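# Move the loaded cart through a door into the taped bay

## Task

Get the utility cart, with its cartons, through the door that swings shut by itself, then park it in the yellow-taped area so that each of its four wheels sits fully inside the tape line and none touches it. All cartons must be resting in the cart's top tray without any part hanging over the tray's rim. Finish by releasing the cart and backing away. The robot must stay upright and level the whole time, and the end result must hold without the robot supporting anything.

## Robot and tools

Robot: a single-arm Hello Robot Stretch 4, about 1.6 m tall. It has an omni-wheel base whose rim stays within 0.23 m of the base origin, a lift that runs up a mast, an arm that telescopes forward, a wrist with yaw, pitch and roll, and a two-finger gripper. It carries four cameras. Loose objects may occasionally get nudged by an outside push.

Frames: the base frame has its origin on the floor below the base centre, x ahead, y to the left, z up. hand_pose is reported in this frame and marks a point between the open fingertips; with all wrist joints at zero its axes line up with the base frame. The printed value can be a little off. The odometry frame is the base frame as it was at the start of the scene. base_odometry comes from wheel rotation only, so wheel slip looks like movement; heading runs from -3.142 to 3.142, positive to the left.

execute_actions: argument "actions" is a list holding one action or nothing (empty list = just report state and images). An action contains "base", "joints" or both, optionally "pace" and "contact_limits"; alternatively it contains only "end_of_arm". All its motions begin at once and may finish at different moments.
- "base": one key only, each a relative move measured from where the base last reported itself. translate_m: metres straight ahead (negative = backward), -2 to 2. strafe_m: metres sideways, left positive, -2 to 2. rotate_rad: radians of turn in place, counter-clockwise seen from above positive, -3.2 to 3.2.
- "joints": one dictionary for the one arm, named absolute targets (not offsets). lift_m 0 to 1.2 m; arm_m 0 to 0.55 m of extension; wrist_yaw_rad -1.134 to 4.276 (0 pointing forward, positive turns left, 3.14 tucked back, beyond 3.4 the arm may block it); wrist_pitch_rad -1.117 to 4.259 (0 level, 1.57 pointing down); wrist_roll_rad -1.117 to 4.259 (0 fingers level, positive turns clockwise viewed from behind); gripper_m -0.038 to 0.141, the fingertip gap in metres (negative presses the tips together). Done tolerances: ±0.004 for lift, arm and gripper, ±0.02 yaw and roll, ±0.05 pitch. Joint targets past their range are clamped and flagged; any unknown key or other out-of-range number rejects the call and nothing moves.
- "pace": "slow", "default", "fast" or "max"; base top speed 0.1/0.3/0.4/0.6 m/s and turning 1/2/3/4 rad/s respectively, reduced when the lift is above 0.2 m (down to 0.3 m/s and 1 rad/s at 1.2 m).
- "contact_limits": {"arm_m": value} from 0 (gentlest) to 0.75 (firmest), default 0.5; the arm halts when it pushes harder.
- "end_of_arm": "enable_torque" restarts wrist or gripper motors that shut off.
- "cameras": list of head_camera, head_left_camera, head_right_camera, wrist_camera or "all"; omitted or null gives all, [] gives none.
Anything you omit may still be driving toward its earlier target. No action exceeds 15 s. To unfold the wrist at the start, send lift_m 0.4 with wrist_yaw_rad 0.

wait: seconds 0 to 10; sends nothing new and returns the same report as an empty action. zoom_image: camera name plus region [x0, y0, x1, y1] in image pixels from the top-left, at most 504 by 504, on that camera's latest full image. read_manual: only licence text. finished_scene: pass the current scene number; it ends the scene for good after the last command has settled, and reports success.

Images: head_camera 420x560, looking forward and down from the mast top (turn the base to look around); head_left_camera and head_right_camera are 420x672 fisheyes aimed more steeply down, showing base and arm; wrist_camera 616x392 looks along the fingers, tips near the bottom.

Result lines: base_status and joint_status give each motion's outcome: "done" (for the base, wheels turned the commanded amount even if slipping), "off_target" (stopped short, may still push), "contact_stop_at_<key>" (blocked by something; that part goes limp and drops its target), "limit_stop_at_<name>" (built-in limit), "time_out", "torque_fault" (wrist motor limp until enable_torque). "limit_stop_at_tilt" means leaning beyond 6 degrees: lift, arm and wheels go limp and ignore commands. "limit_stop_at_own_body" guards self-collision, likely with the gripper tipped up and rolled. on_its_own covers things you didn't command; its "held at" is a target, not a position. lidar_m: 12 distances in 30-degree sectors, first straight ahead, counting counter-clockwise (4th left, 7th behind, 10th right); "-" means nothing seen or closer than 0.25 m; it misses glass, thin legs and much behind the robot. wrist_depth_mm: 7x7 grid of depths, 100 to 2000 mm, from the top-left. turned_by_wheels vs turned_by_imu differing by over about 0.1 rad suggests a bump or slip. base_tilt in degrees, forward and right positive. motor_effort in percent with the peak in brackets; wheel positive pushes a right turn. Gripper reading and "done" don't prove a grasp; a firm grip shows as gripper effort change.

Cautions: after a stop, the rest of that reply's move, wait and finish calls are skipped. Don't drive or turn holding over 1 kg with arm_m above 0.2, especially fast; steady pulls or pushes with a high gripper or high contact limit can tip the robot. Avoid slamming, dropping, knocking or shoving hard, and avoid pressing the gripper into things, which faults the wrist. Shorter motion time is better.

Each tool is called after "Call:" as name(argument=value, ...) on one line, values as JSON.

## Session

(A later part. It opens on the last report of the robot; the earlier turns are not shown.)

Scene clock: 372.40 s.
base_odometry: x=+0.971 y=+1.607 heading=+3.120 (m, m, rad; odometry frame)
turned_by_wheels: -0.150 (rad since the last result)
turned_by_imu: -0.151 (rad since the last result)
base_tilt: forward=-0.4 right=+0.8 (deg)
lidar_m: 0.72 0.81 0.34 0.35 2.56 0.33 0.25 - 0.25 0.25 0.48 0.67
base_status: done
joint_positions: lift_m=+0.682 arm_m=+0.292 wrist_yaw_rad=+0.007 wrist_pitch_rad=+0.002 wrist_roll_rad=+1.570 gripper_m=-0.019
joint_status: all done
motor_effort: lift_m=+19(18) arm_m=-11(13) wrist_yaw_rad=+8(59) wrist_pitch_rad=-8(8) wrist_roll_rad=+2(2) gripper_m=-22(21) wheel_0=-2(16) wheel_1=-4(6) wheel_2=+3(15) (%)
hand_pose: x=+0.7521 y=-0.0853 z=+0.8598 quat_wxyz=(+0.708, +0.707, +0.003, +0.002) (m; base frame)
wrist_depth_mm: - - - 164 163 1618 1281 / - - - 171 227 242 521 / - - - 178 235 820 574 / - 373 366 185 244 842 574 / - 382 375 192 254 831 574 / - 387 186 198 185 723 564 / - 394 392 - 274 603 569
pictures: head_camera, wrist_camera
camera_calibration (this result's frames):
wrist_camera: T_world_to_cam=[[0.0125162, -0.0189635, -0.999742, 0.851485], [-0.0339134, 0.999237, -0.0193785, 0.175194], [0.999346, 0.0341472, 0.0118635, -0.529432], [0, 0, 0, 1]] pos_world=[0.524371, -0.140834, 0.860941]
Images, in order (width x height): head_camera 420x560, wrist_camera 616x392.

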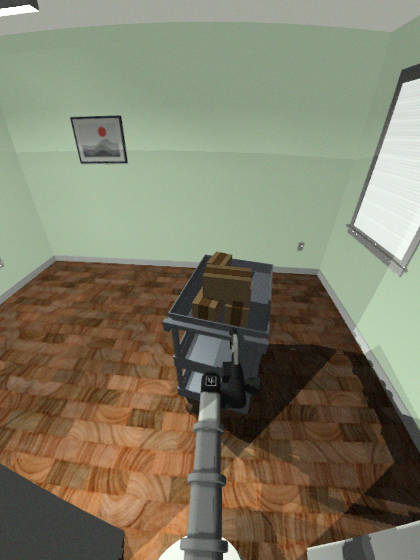

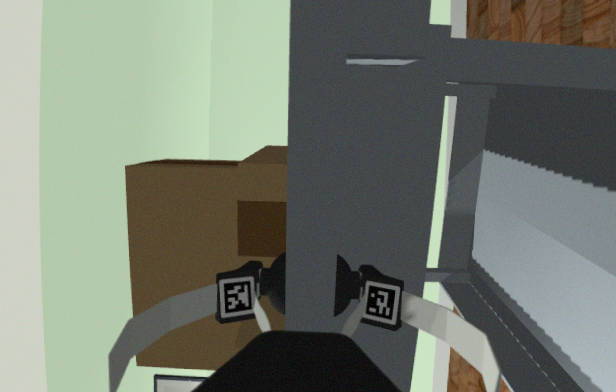

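Call:
execute_actions(actions=[{"base": {"strafe_m": -0.07}, "joints": {"arm_m": 0.03}}], cameras=["head_camera", "head_left_camera", "wrist_camera"])

Scene clock: 379.93 s.
base_odometry: x=+0.972 y=+1.677 heading=+3.119 (m, m, rad; odometry frame)
turned_by_wheels: -0.001 (rad since the last result)
turned_by_imu: -0.001 (rad since the last result)
base_tilt: forward=-0.5 right=+0.7 (deg)
lidar_m: 0.42 0.50 0.41 0.42 2.61 0.40 0.25 - 0.25 0.25 0.40 0.44
base_status: done
joint_positions: lift_m=+0.682 arm_m=+0.032 wrist_yaw_rad=+0.006 wrist_pitch_rad=+0.003 wrist_roll_rad=+1.570 gripper_m=-0.019
joint_status: all done
motor_effort: lift_m=+19(19) arm_m=-10(13) wrist_yaw_rad=+10(40) wrist_pitch_rad=-11(11) wrist_roll_rad=+2(2) gripper_m=-20(20) wheel_0=-2(11) wheel_1=-5(14) wheel_2=+1(17) (%)
hand_pose: x=+0.4917 y=-0.0856 z=+0.8595 quat_wxyz=(+0.708, +0.707, +0.003, +0.001) (m; base frame)
wrist_depth_mm: - - - 170 169 1756 1205 / - - - 175 231 237 250 / - - - 181 239 831 580 / - 379 368 186 245 842 569 / - 375 373 193 253 831 569 / - 379 187 198 187 750 559 / - 389 387 - 270 668 569
pictures: head_camera, head_left_camera, wrist_camera
camera_calibration (this result's frames):
wrist_camera: T_world_to_cam=[[0.0114483, -0.0189798, -0.999754, 0.854947], [-0.0331882, 0.999262, -0.0193505, 0.166194], [0.999384, 0.0334016, 0.0108099, -0.268386], [0, 0, 0, 1]] pos_world=[0.263948, -0.14088, 0.860854]
Images, in order (width x height): head_camera 420x560, head_left_camera 420x672, wrist_camera 616x392.

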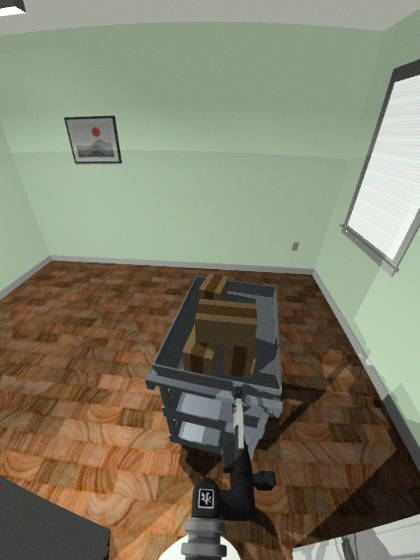

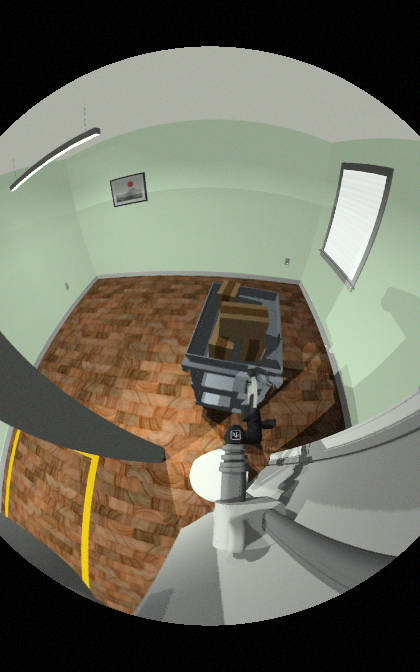

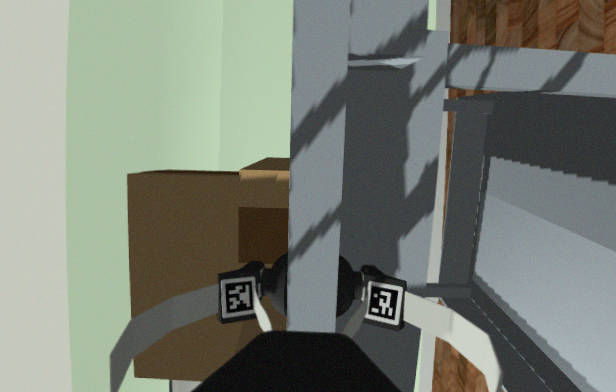

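Call:
execute_actions(actions=[{"base": {"translate_m": -0.4}, "joints": {"wrist_yaw_rad": 0.1, "gripper_m": -0.035}}], cameras=["head_camera", "head_right_camera"])

Scene clock: 397.90 s.
base_odometry: x=+1.372 y=+1.668 heading=+3.120 (m, m, rad; odometry frame)
turned_by_wheels: +0.000 (rad since the last result)
turned_by_imu: +0.003 (rad since the last result)
base_tilt: forward=-0.7 right=+0.7 (deg)
lidar_m: 0.44 0.51 0.64 2.01 2.30 1.71 0.41 0.25 - 0.25 0.25 0.44
base_status: done
joint_positions: lift_m=+0.682 arm_m=+0.032 wrist_yaw_rad=+0.103 wrist_pitch_rad=+0.003 wrist_roll_rad=+1.570 gripper_m=-0.034
joint_status: all done
motor_effort: lift_m=+19(19) arm_m=-9(10) wrist_yaw_rad=-6(56) wrist_pitch_rad=-12(13) wrist_roll_rad=+2(2) gripper_m=-20(27) wheel_0=+2(15) wheel_1=-1(13) wheel_2=+2(21) (%)
hand_pose: x=+0.4984 y=-0.0574 z=+0.8594 quat_wxyz=(+0.707, +0.706, +0.037, +0.035) (m; base frame)
wrist_depth_mm: - - - 151 148 211 1205 / - - - 158 213 691 549 / - - - 166 224 788 580 / - 368 362 176 236 842 574 / - 384 375 186 249 820 569 / - 399 184 196 183 683 564 / - - - - 281 591 554
pictures: head_camera, head_right_camera
Images, in order (width x height): head_camera 420x560, head_right_camera 420x672.

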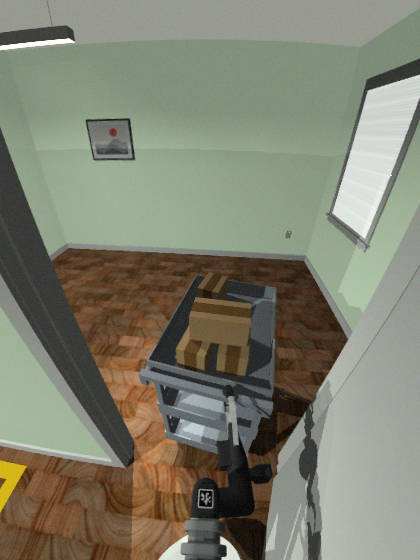

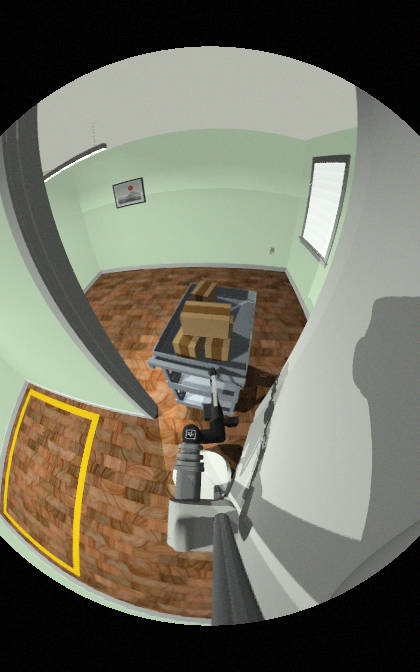

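Call:
execute_actions(actions=[{"base": {"translate_m": -0.45}}], cameras=["head_camera", "head_right_camera"])

Scene clock: 418.10 s.
base_odometry: x=+1.822 y=+1.658 heading=+3.120 (m, m, rad; odometry frame)
turned_by_wheels: +0.001 (rad since the last result)
turned_by_imu: +0.003 (rad since the last result)
base_tilt: forward=-0.4 right=+0.8 (deg)
lidar_m: 0.44 0.50 1.29 2.52 1.66 1.25 1.21 1.26 1.23 1.19 0.25 0.33
base_status: done
joint_positions: lift_m=+0.682 arm_m=+0.032 wrist_yaw_rad=+0.102 wrist_pitch_rad=+0.003 wrist_roll_rad=+1.570 gripper_m=-0.034
joint_status: not commanded
motor_effort: lift_m=+19(19) arm_m=-9(9) wrist_yaw_rad=-6(13) wrist_pitch_rad=-12(12) wrist_roll_rad=+2(1) gripper_m=-19(26) wheel_0=+4(5) wheel_1=+0(7) wheel_2=+3(19) (%)
hand_pose: x=+0.4984 y=-0.0575 z=+0.8594 quat_wxyz=(+0.707, +0.706, +0.037, +0.035) (m; base frame)
wrist_depth_mm: - - - 151 149 211 1205 / - - - 158 213 699 549 / - - - 166 224 798 580 / - 368 362 176 236 842 574 / - 382 375 186 249 831 569 / - 397 185 197 182 676 564 / - - 404 - 279 597 549
pictures: head_camera, head_right_camera
Images, in order (width x height): head_camera 420x560, head_right_camera 420x672.

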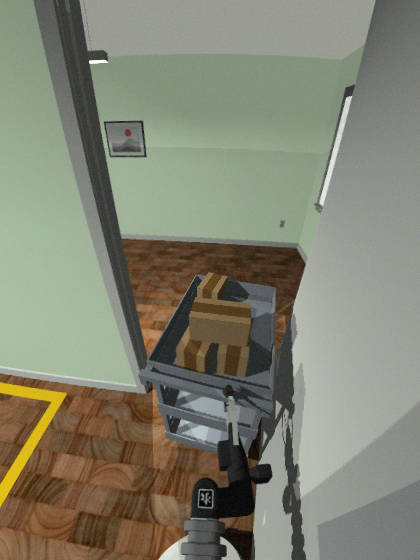

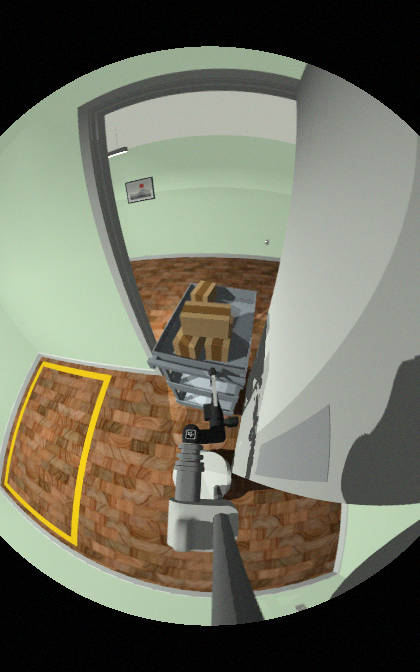

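Call:
execute_actions(actions=[{"base": {"translate_m": -0.5}}], cameras=["head_camera", "head_right_camera"])

Scene clock: 521.23 s.
base_odometry: x=+2.322 y=+1.648 heading=+3.121 (m, m, rad; odometry frame)
turned_by_wheels: +0.000 (rad since the last result)
turned_by_imu: +0.018 (rad since the last result)
base_tilt: forward=-0.5 right=+0.8 (deg)
lidar_m: 0.48 0.51 2.11 2.35 0.98 0.70 0.71 0.76 1.08 1.17 1.24 0.44
base_status: done
joint_positions: lift_m=+0.682 arm_m=+0.032 wrist_yaw_rad=+0.107 wrist_pitch_rad=+0.003 wrist_roll_rad=+1.570 gripper_m=-0.034
joint_status: not commanded
on_its_own: wrist_yaw_rad is at rest, and its effort (-17) is outside its rest range (-13 to +13)
motor_effort: lift_m=+20(20) arm_m=-9(9) wrist_yaw_rad=-17(42) wrist_pitch_rad=-11(14) wrist_roll_rad=+3(1) gripper_m=-21(29) wheel_0=+4(6) wheel_1=+0(9) wheel_2=+2(24) (%)
hand_pose: x=+0.4986 y=-0.0562 z=+0.8594 quat_wxyz=(+0.707, +0.706, +0.039, +0.037) (m; base frame)
wrist_depth_mm: 521 544 404 154 153 214 216 / - - - 162 219 741 544 / - - 413 171 229 820 574 / - 375 366 181 242 854 580 / - - 382 192 254 809 569 / 1255 404 185 202 182 676 564 / 1255 1255 1255 - 287 591 554
pictures: head_camera, head_right_camera
Images, in order (width x height): head_camera 420x560, head_right_camera 420x672.

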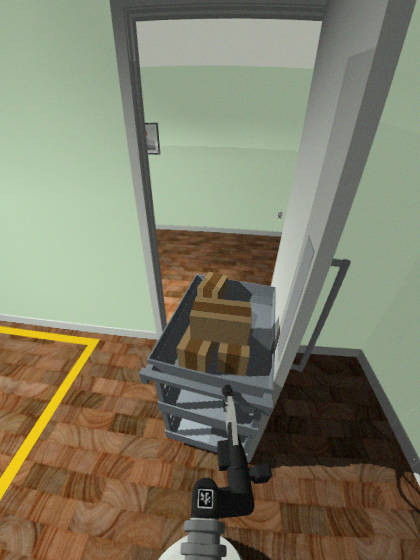

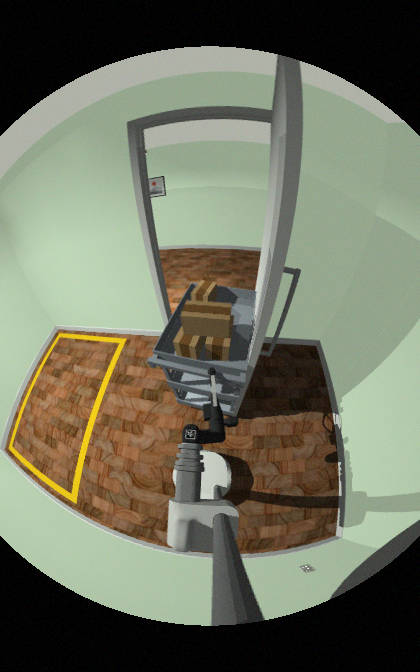

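Call:
execute_actions(actions=[{"base": {"strafe_m": 0.5}}], cameras=["head_camera", "wrist_camera"])

Scene clock: 526.60 s.
base_odometry: x=+2.311 y=+1.148 heading=+3.120 (m, m, rad; odometry frame)
turned_by_wheels: +0.000 (rad since the last result)
turned_by_imu: -0.007 (rad since the last result)
base_tilt: forward=-0.6 right=+0.8 (deg)
lidar_m: 0.49 0.66 2.06 2.03 0.93 0.68 0.67 0.74 1.04 1.65 1.76 0.40
base_status: done
joint_positions: lift_m=+0.682 arm_m=+0.031 wrist_yaw_rad=+0.098 wrist_pitch_rad=+0.003 wrist_roll_rad=+1.570 gripper_m=-0.034
joint_status: not commanded
motor_effort: lift_m=+20(20) arm_m=-8(8) wrist_yaw_rad=+6(41) wrist_pitch_rad=-11(11) wrist_roll_rad=+1(1) gripper_m=-22(22) wheel_0=+0(16) wheel_1=+0(7) wheel_2=-1(7) (%)
hand_pose: x=+0.4980 y=-0.0587 z=+0.8594 quat_wxyz=(+0.707, +0.706, +0.036, +0.034) (m; base frame)
wrist_depth_mm: - - - 111 107 146 - / - 314 303 107 105 108 580 / - 349 334 119 191 683 574 / 1182 1160 375 136 222 723 574 / 1229 1205 424 166 259 1182 569 / 1255 1205 185 201 182 1229 530 / 1281 1281 1281 - 459 445 477
pictures: head_camera, wrist_camera
camera_calibration (this result's frames):
wrist_camera: T_world_to_cam=[[0.0130969, -0.0177194, -0.999757, 0.854561], [-0.124725, 0.992005, -0.0192159, 0.184585], [0.992105, 0.124946, 0.0107821, -0.266569], [0, 0, 0, 1]] pos_world=[0.276295, -0.13466, 0.860774]
Images, in order (width x height): head_camera 420x560, wrist_camera 616x392.

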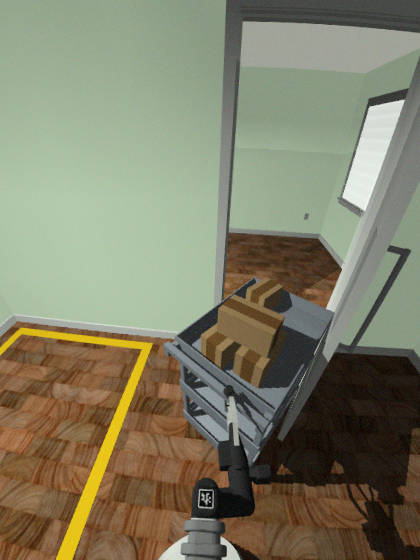

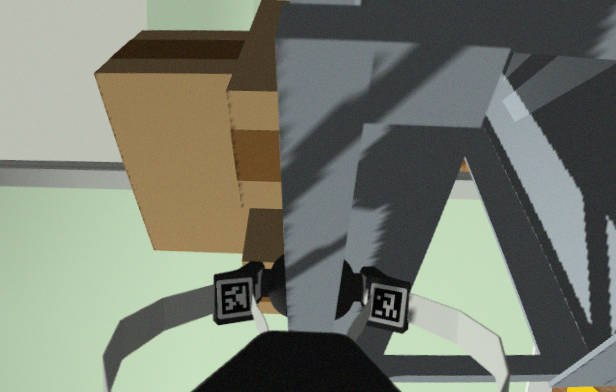

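Call:
execute_actions(actions=[{"base": {"strafe_m": 0.5}, "joints": {"wrist_yaw_rad": -0.25}}], cameras=["head_camera", "wrist_camera"])

Scene clock: 535.37 s.
base_odometry: x=+2.301 y=+0.648 heading=+3.120 (m, m, rad; odometry frame)
turned_by_wheels: +0.000 (rad since the last result)
turned_by_imu: -0.025 (rad since the last result)
base_tilt: forward=-0.5 right=+0.6 (deg)
lidar_m: 0.48 1.48 1.59 1.54 0.94 0.68 0.65 0.70 0.99 2.16 0.82 0.34
base_status: done
joint_positions: lift_m=+0.682 arm_m=+0.031 wrist_yaw_rad=-0.252 wrist_pitch_rad=+0.003 wrist_roll_rad=+1.570 gripper_m=-0.034
joint_status: all done
motor_effort: lift_m=+20(20) arm_m=-7(8) wrist_yaw_rad=+5(78) wrist_pitch_rad=-12(14) wrist_roll_rad=+2(2) gripper_m=-23(26) wheel_0=+0(17) wheel_1=+1(8) wheel_2=-2(7) (%)
hand_pose: x=+0.4598 y=-0.1565 z=+0.8593 quat_wxyz=(+0.702, +0.701, -0.088, -0.090) (m; base frame)
wrist_depth_mm: 842 842 866 103 106 117 - / - 370 342 109 108 112 574 / - 336 319 121 189 691 574 / 1229 377 355 135 213 732 574 / 1229 1182 394 157 241 1229 569 / 1182 1182 185 190 182 1182 539 / 1182 1160 1160 - 1138 1138 508
pictures: head_camera, wrist_camera
camera_calibration (this result's frames):
wrist_camera: T_world_to_cam=[[0.00579843, -0.0209892, -0.999763, 0.856042], [0.22298, 0.974635, -0.0191684, 0.114237], [0.974806, -0.222816, 0.0103315, -0.262518], [0, 0, 0, 1]] pos_world=[0.225468, -0.151865, 0.860741]
Images, in order (width x height): head_camera 420x560, wrist_camera 616x392.

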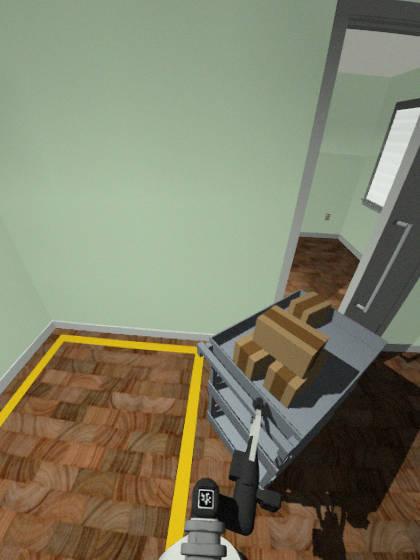

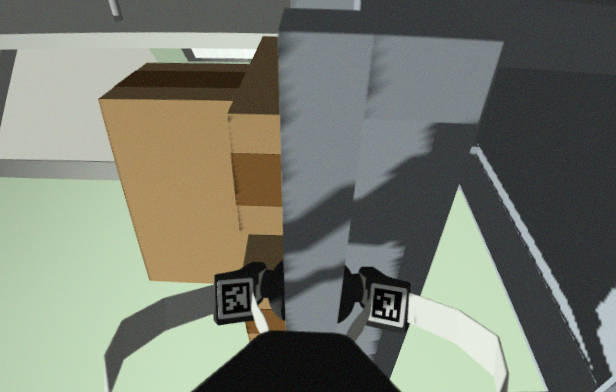

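Call:
execute_actions(actions=[{"base": {"strafe_m": 0.55}}], cameras=["head_camera", "head_right_camera", "wrist_camera"])

Scene clock: 562.43 s.
base_odometry: x=+2.289 y=+0.098 heading=+3.120 (m, m, rad; odometry frame)
turned_by_wheels: +0.000 (rad since the last result)
turned_by_imu: -0.007 (rad since the last result)
base_tilt: forward=-0.6 right=+0.7 (deg)
lidar_m: 0.52 1.38 1.03 0.98 0.91 0.67 0.65 0.67 0.97 2.71 0.43 0.34
base_status: done
joint_positions: lift_m=+0.682 arm_m=+0.031 wrist_yaw_rad=-0.253 wrist_pitch_rad=+0.003 wrist_roll_rad=+1.570 gripper_m=-0.034
joint_status: not commanded
motor_effort: lift_m=+20(20) arm_m=-7(7) wrist_yaw_rad=+9(25) wrist_pitch_rad=-12(12) wrist_roll_rad=+0(2) gripper_m=-23(24) wheel_0=+0(14) wheel_1=-1(6) wheel_2=-2(3) (%)
hand_pose: x=+0.4596 y=-0.1568 z=+0.8593 quat_wxyz=(+0.702, +0.701, -0.088, -0.090) (m; base frame)
wrist_depth_mm: 256 246 232 - - - - / 1308 286 234 108 - - - / 1308 364 319 131 - - 539 / 1308 1255 418 - - - 539 / 1255 1255 1229 - - - 521 / 1182 1182 185 - - - 1205 / 1160 1138 1182 - 1160 1182 1138
pictures: head_camera, head_right_camera, wrist_camera
camera_calibration (this result's frames):
wrist_camera: T_world_to_cam=[[0.00584427, -0.02093, -0.999764, 0.856038], [0.224251, 0.974344, -0.0190869, 0.11391], [0.974514, -0.224087, 0.0103879, -0.262508], [0, 0, 0, 1]] pos_world=[0.22527, -0.151896, 0.860737]
Images, in order (width x height): head_camera 420x560, head_right_camera 420x672, wrist_camera 616x392.

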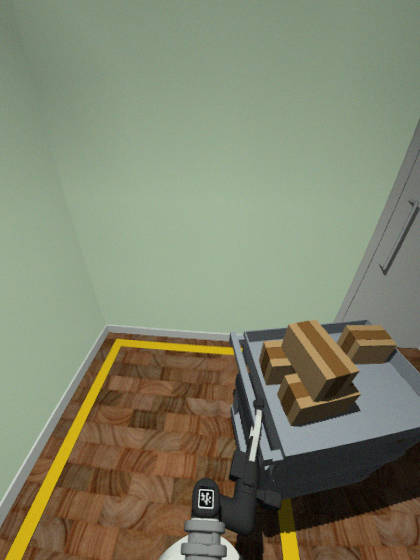

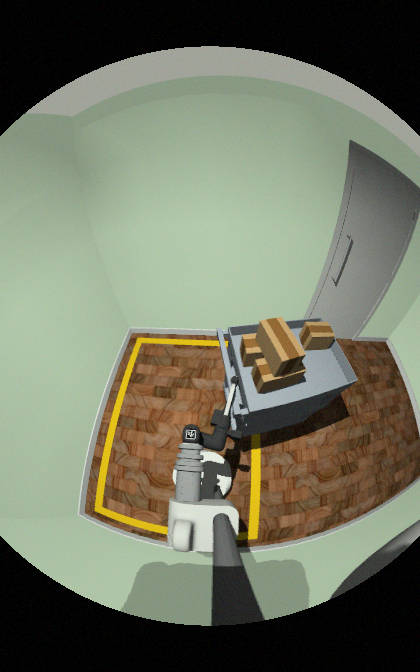

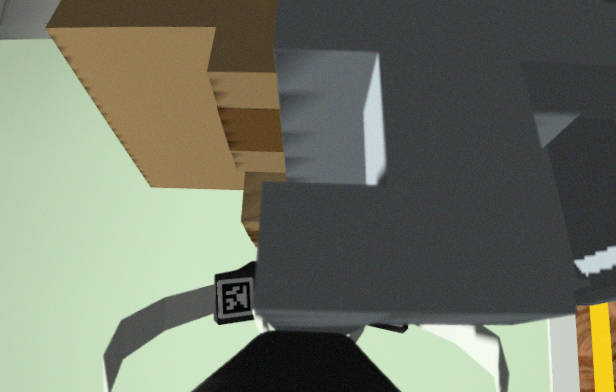

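Call:
execute_actions(actions=[{"base": {"strafe_m": 0.62}}], cameras=["head_camera", "head_right_camera", "wrist_camera"])

Scene clock: 570.93 s.
base_odometry: x=+2.275 y=-0.522 heading=+3.119 (m, m, rad; odometry frame)
turned_by_wheels: -0.001 (rad since the last result)
turned_by_imu: -0.014 (rad since the last result)
base_tilt: forward=-0.6 right=+0.7 (deg)
lidar_m: 0.66 0.54 0.39 0.34 0.40 0.55 0.61 0.67 0.93 2.71 0.41 0.33
base_status: done
joint_positions: lift_m=+0.682 arm_m=+0.031 wrist_yaw_rad=-0.268 wrist_pitch_rad=+0.003 wrist_roll_rad=+1.569 gripper_m=-0.034
joint_status: not commanded
on_its_own: wrist_yaw_rad is at rest, and its effort (+52) is outside its rest range (-13 to +13)
motor_effort: lift_m=+20(20) arm_m=-7(7) wrist_yaw_rad=+52(60) wrist_pitch_rad=-11(12) wrist_roll_rad=+3(2) gripper_m=-23(26) wheel_0=-3(20) wheel_1=-3(5) wheel_2=-8(9) (%)
hand_pose: x=+0.4572 y=-0.1606 z=+0.8594 quat_wxyz=(+0.701, +0.700, -0.093, -0.095) (m; base frame)
wrist_depth_mm: 1430 257 195 - - - - / 1430 314 257 104 - - - / 1366 1366 387 128 - - - / 1281 1281 1308 232 - - 525 / 1229 1281 1255 - - - - / 1205 1205 184 - - - - / 1182 1160 1182 - - - -
pictures: head_camera, head_right_camera, wrist_camera
camera_calibration (this result's frames):
wrist_camera: T_world_to_cam=[[0.00586339, -0.0216196, -0.999749, 0.855961], [0.23843, 0.970962, -0.0195987, 0.111508], [0.971142, -0.238255, 0.0108479, -0.26212], [0, 0, 0, 1]] pos_world=[0.22295, -0.152216, 0.860776]
Images, in order (width x height): head_camera 420x560, head_right_camera 420x672, wrist_camera 616x392.

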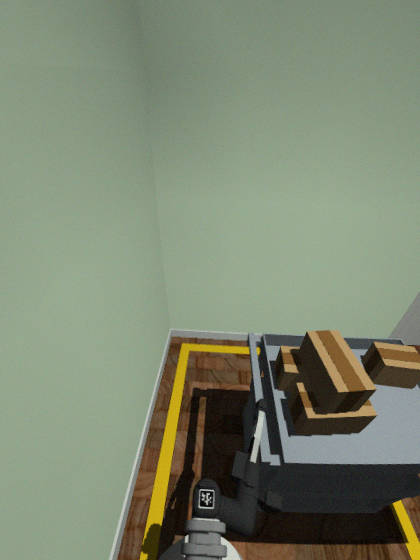

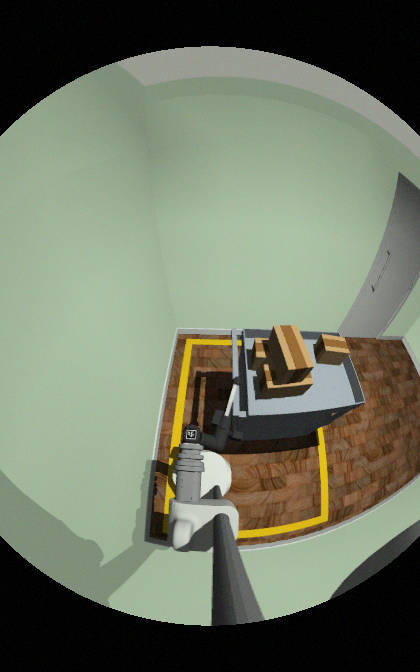

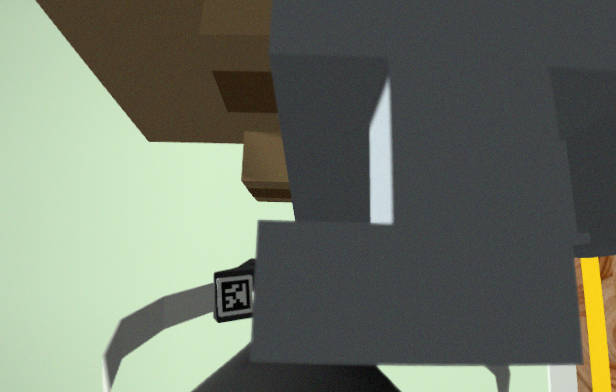

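Call:
execute_actions(actions=[], cameras=["head_right_camera"])

Scene clock: 573.83 s.
base_odometry: x=+2.275 y=-0.522 heading=+3.119 (m, m, rad; odometry frame)
turned_by_wheels: +0.000 (rad since the last result)
turned_by_imu: -0.001 (rad since the last result)
base_tilt: forward=-0.7 right=+0.6 (deg)
lidar_m: 0.62 0.53 0.39 0.36 0.39 0.56 0.65 0.66 0.90 2.73 0.41 0.33
base_status: done
joint_positions: lift_m=+0.682 arm_m=+0.031 wrist_yaw_rad=-0.268 wrist_pitch_rad=+0.003 wrist_roll_rad=+1.569 gripper_m=-0.034
joint_status: not commanded
on_its_own: wrist_yaw_rad is at rest, and its effort (+52) is outside its rest range (-13 to +13)
motor_effort: lift_m=+20(20) arm_m=-7(7) wrist_yaw_rad=+52(60) wrist_pitch_rad=-10(12) wrist_roll_rad=+2(2) gripper_m=-22(26) wheel_0=-3(20) wheel_1=-2(5) wheel_2=-8(9) (%)
hand_pose: x=+0.4572 y=-0.1606 z=+0.8594 quat_wxyz=(+0.701, +0.700, -0.093, -0.095) (m; base frame)
wrist_depth_mm: 1430 258 196 - - - - / 1397 314 258 103 - - - / 1336 1336 384 128 - - - / 1308 1308 1308 232 - - 525 / 1229 1255 1229 - - - - / 1229 1229 184 - - - - / 1160 1182 1182 - - - -
pictures: head_right_camera
Images, in order (width x height): head_right_camera 420x672.

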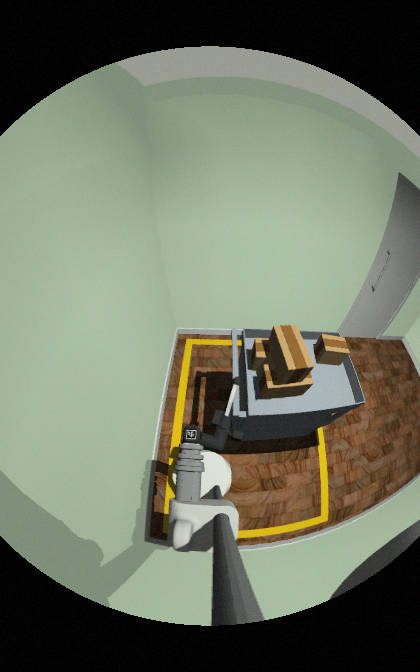

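Call:
execute_actions(actions=[{"joints": {"gripper_m": 0.07}}], cameras=["head_camera", "wrist_camera"])

Scene clock: 578.80 s.
base_odometry: x=+2.275 y=-0.522 heading=+3.120 (m, m, rad; odometry frame)
turned_by_wheels: +0.001 (rad since the last result)
turned_by_imu: -0.001 (rad since the last result)
base_tilt: forward=-0.6 right=+0.8 (deg)
lidar_m: 0.64 0.52 0.37 0.36 0.38 0.56 0.64 0.65 0.92 2.77 0.38 0.32
base_status: not commanded
joint_positions: lift_m=+0.682 arm_m=+0.031 wrist_yaw_rad=-0.250 wrist_pitch_rad=+0.003 wrist_roll_rad=+1.570 gripper_m=+0.070
joint_status: all done
motor_effort: lift_m=+20(20) arm_m=-7(7) wrist_yaw_rad=-2(51) wrist_pitch_rad=-10(12) wrist_roll_rad=+2(2) gripper_m=+1(23) wheel_0=+1(3) wheel_1=+1(2) wheel_2=-2(8) (%)
hand_pose: x=+0.4600 y=-0.1560 z=+0.8595 quat_wxyz=(+0.702, +0.701, -0.087, -0.089) (m; base frame)
wrist_depth_mm: 1397 266 199 - - - - / 1397 329 297 105 - - - / 1336 1366 413 143 107 - 549 / 1281 1281 1308 271 - - 539 / 1255 1255 1229 - - - 820 / 1205 1229 200 - - - 1182 / 1182 1160 1182 - 1182 1160 1160
pictures: head_camera, wrist_camera
camera_calibration (this result's frames):
wrist_camera: T_world_to_cam=[[0.00660637, -0.0212022, -0.999753, 0.855849], [0.220909, 0.975105, -0.0192197, 0.114729], [0.975272, -0.220727, 0.0111257, -0.263169], [0, 0, 0, 1]] pos_world=[0.225663, -0.151815, 0.860771]
Images, in order (width x height): head_camera 420x560, wrist_camera 616x392.

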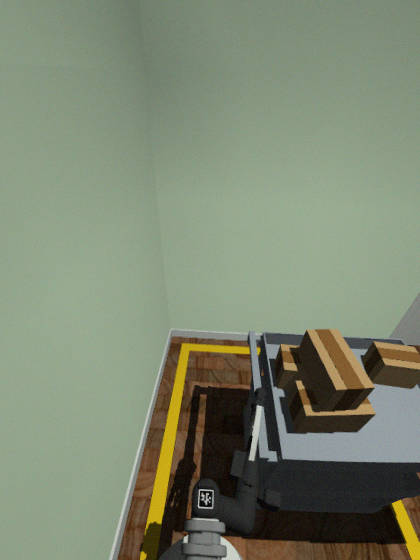

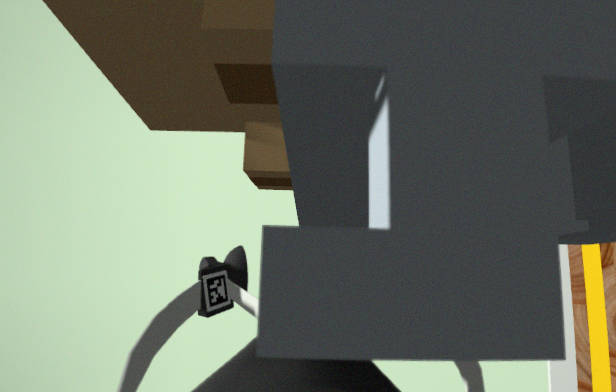

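Call:
execute_actions(actions=[{"base": {"translate_m": -0.33}, "joints": {"wrist_yaw_rad": 0.6}}], cameras=["head_camera", "head_right_camera"])

Scene clock: 586.53 s.
base_odometry: x=+2.605 y=-0.529 heading=+3.120 (m, m, rad; odometry frame)
turned_by_wheels: +0.000 (rad since the last result)
turned_by_imu: +0.001 (rad since the last result)
base_tilt: forward=-0.4 right=+0.6 (deg)
lidar_m: 0.61 0.56 0.40 0.37 0.41 0.33 0.31 0.32 0.46 1.42 0.85 0.63
base_status: done
joint_positions: lift_m=+0.682 arm_m=+0.031 wrist_yaw_rad=+0.600 wrist_pitch_rad=+0.002 wrist_roll_rad=+1.570 gripper_m=+0.070
joint_status: all done
motor_effort: lift_m=+20(20) arm_m=-7(6) wrist_yaw_rad=+0(6) wrist_pitch_rad=-9(10) wrist_roll_rad=+2(2) gripper_m=-1(4) wheel_0=+1(3) wheel_1=+1(4) wheel_2=-1(6) (%)
hand_pose: x=+0.4895 y=+0.0907 z=+0.8596 quat_wxyz=(+0.676, +0.675, +0.210, +0.208) (m; base frame)
wrist_depth_mm: 1397 1430 1397 1397 1430 1397 1308 / 1336 1366 1336 1336 1366 1430 1255 / 991 1008 1025 1025 1042 1042 1060 / 809 820 809 820 831 842 842 / 676 683 683 691 691 691 699 / 574 580 201 591 198 591 597 / 512 496 525 - 535 517 525
pictures: head_camera, head_right_camera
Images, in order (width x height): head_camera 420x560, head_right_camera 420x672.

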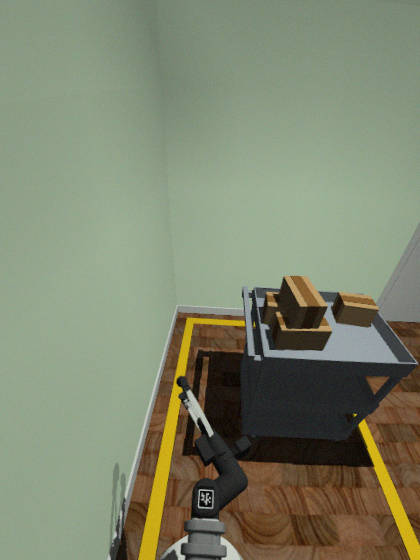

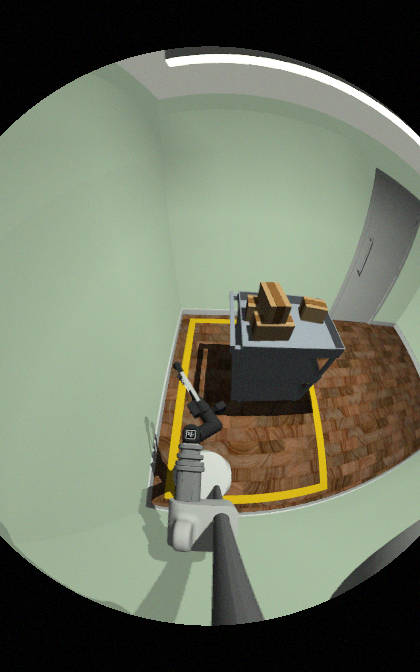

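Call:
zoom_image(camera="head_camera", region=[220, 260, 420, 480])

Region (220, 260, 420, 480) of head_camera's 420x560 image, scaled by 2.291, with more detail than that image has; it fills the left 458 columns of this view, and the rest is white.

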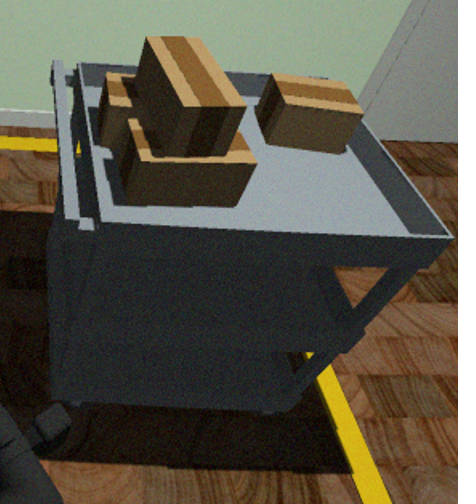

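Call:
execute_actions(actions=[{"base": {"strafe_m": -1.5}, "joints": {"wrist_pitch_rad": 1.5}, "pace": "max"}], cameras=["head_camera", "head_left_camera"])

Scene clock: 610.17 s.
base_odometry: x=+2.637 y=+0.971 heading=+3.120 (m, m, rad; odometry frame)
turned_by_wheels: +0.000 (rad since the last result)
turned_by_imu: -0.001 (rad since the last result)
base_tilt: forward=-0.6 right=+0.8 (deg)
lidar_m: 1.66 0.97 0.88 1.30 0.51 0.36 0.35 0.35 0.52 1.55 1.91 1.79
base_status: done
joint_positions: lift_m=+0.682 arm_m=+0.031 wrist_yaw_rad=+0.600 wrist_pitch_rad=+1.500 wrist_roll_rad=+1.570 gripper_m=+0.070
joint_status: all done
motor_effort: lift_m=+20(20) arm_m=-6(7) wrist_yaw_rad=+0(0) wrist_pitch_rad=-2(3) wrist_roll_rad=+1(2) gripper_m=-2(1) wheel_0=-1(10) wheel_1=-2(10) wheel_2=+0(0) (%)
hand_pose: x=+0.2682 y=-0.0606 z=+0.5725 quat_wxyz=(+0.637, +0.352, +0.613, -0.307) (m; base frame)
wrist_depth_mm: 854 831 820 798 778 778 759 / 854 842 820 809 788 778 759 / 854 831 820 809 788 778 768 / 854 842 820 809 798 778 768 / 854 842 820 809 585 574 768 / 866 842 200 640 200 574 768 / 866 842 831 - 585 574 492
pictures: head_camera, head_left_camera
Images, in order (width x height): head_camera 420x560, head_left_camera 420x672.

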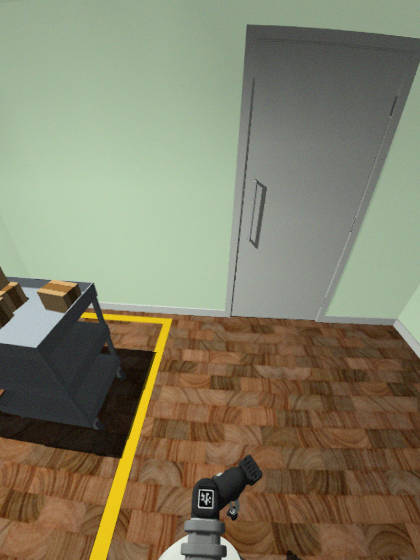

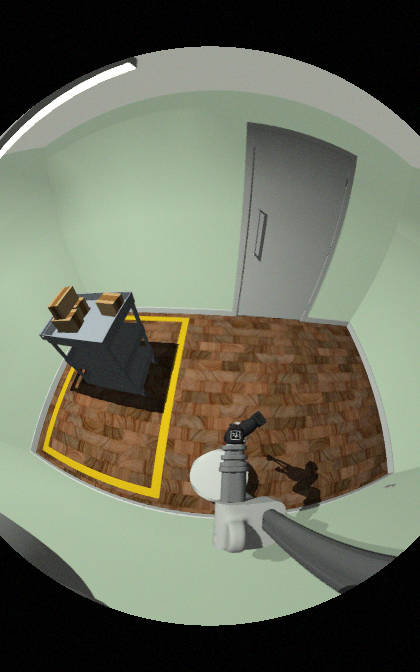

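The cart's wheels are well inside the tape, the cartons are in the tray, and the robot is clear.

Call:
finished_scene(scene=1)

The scene is finished: the task was done.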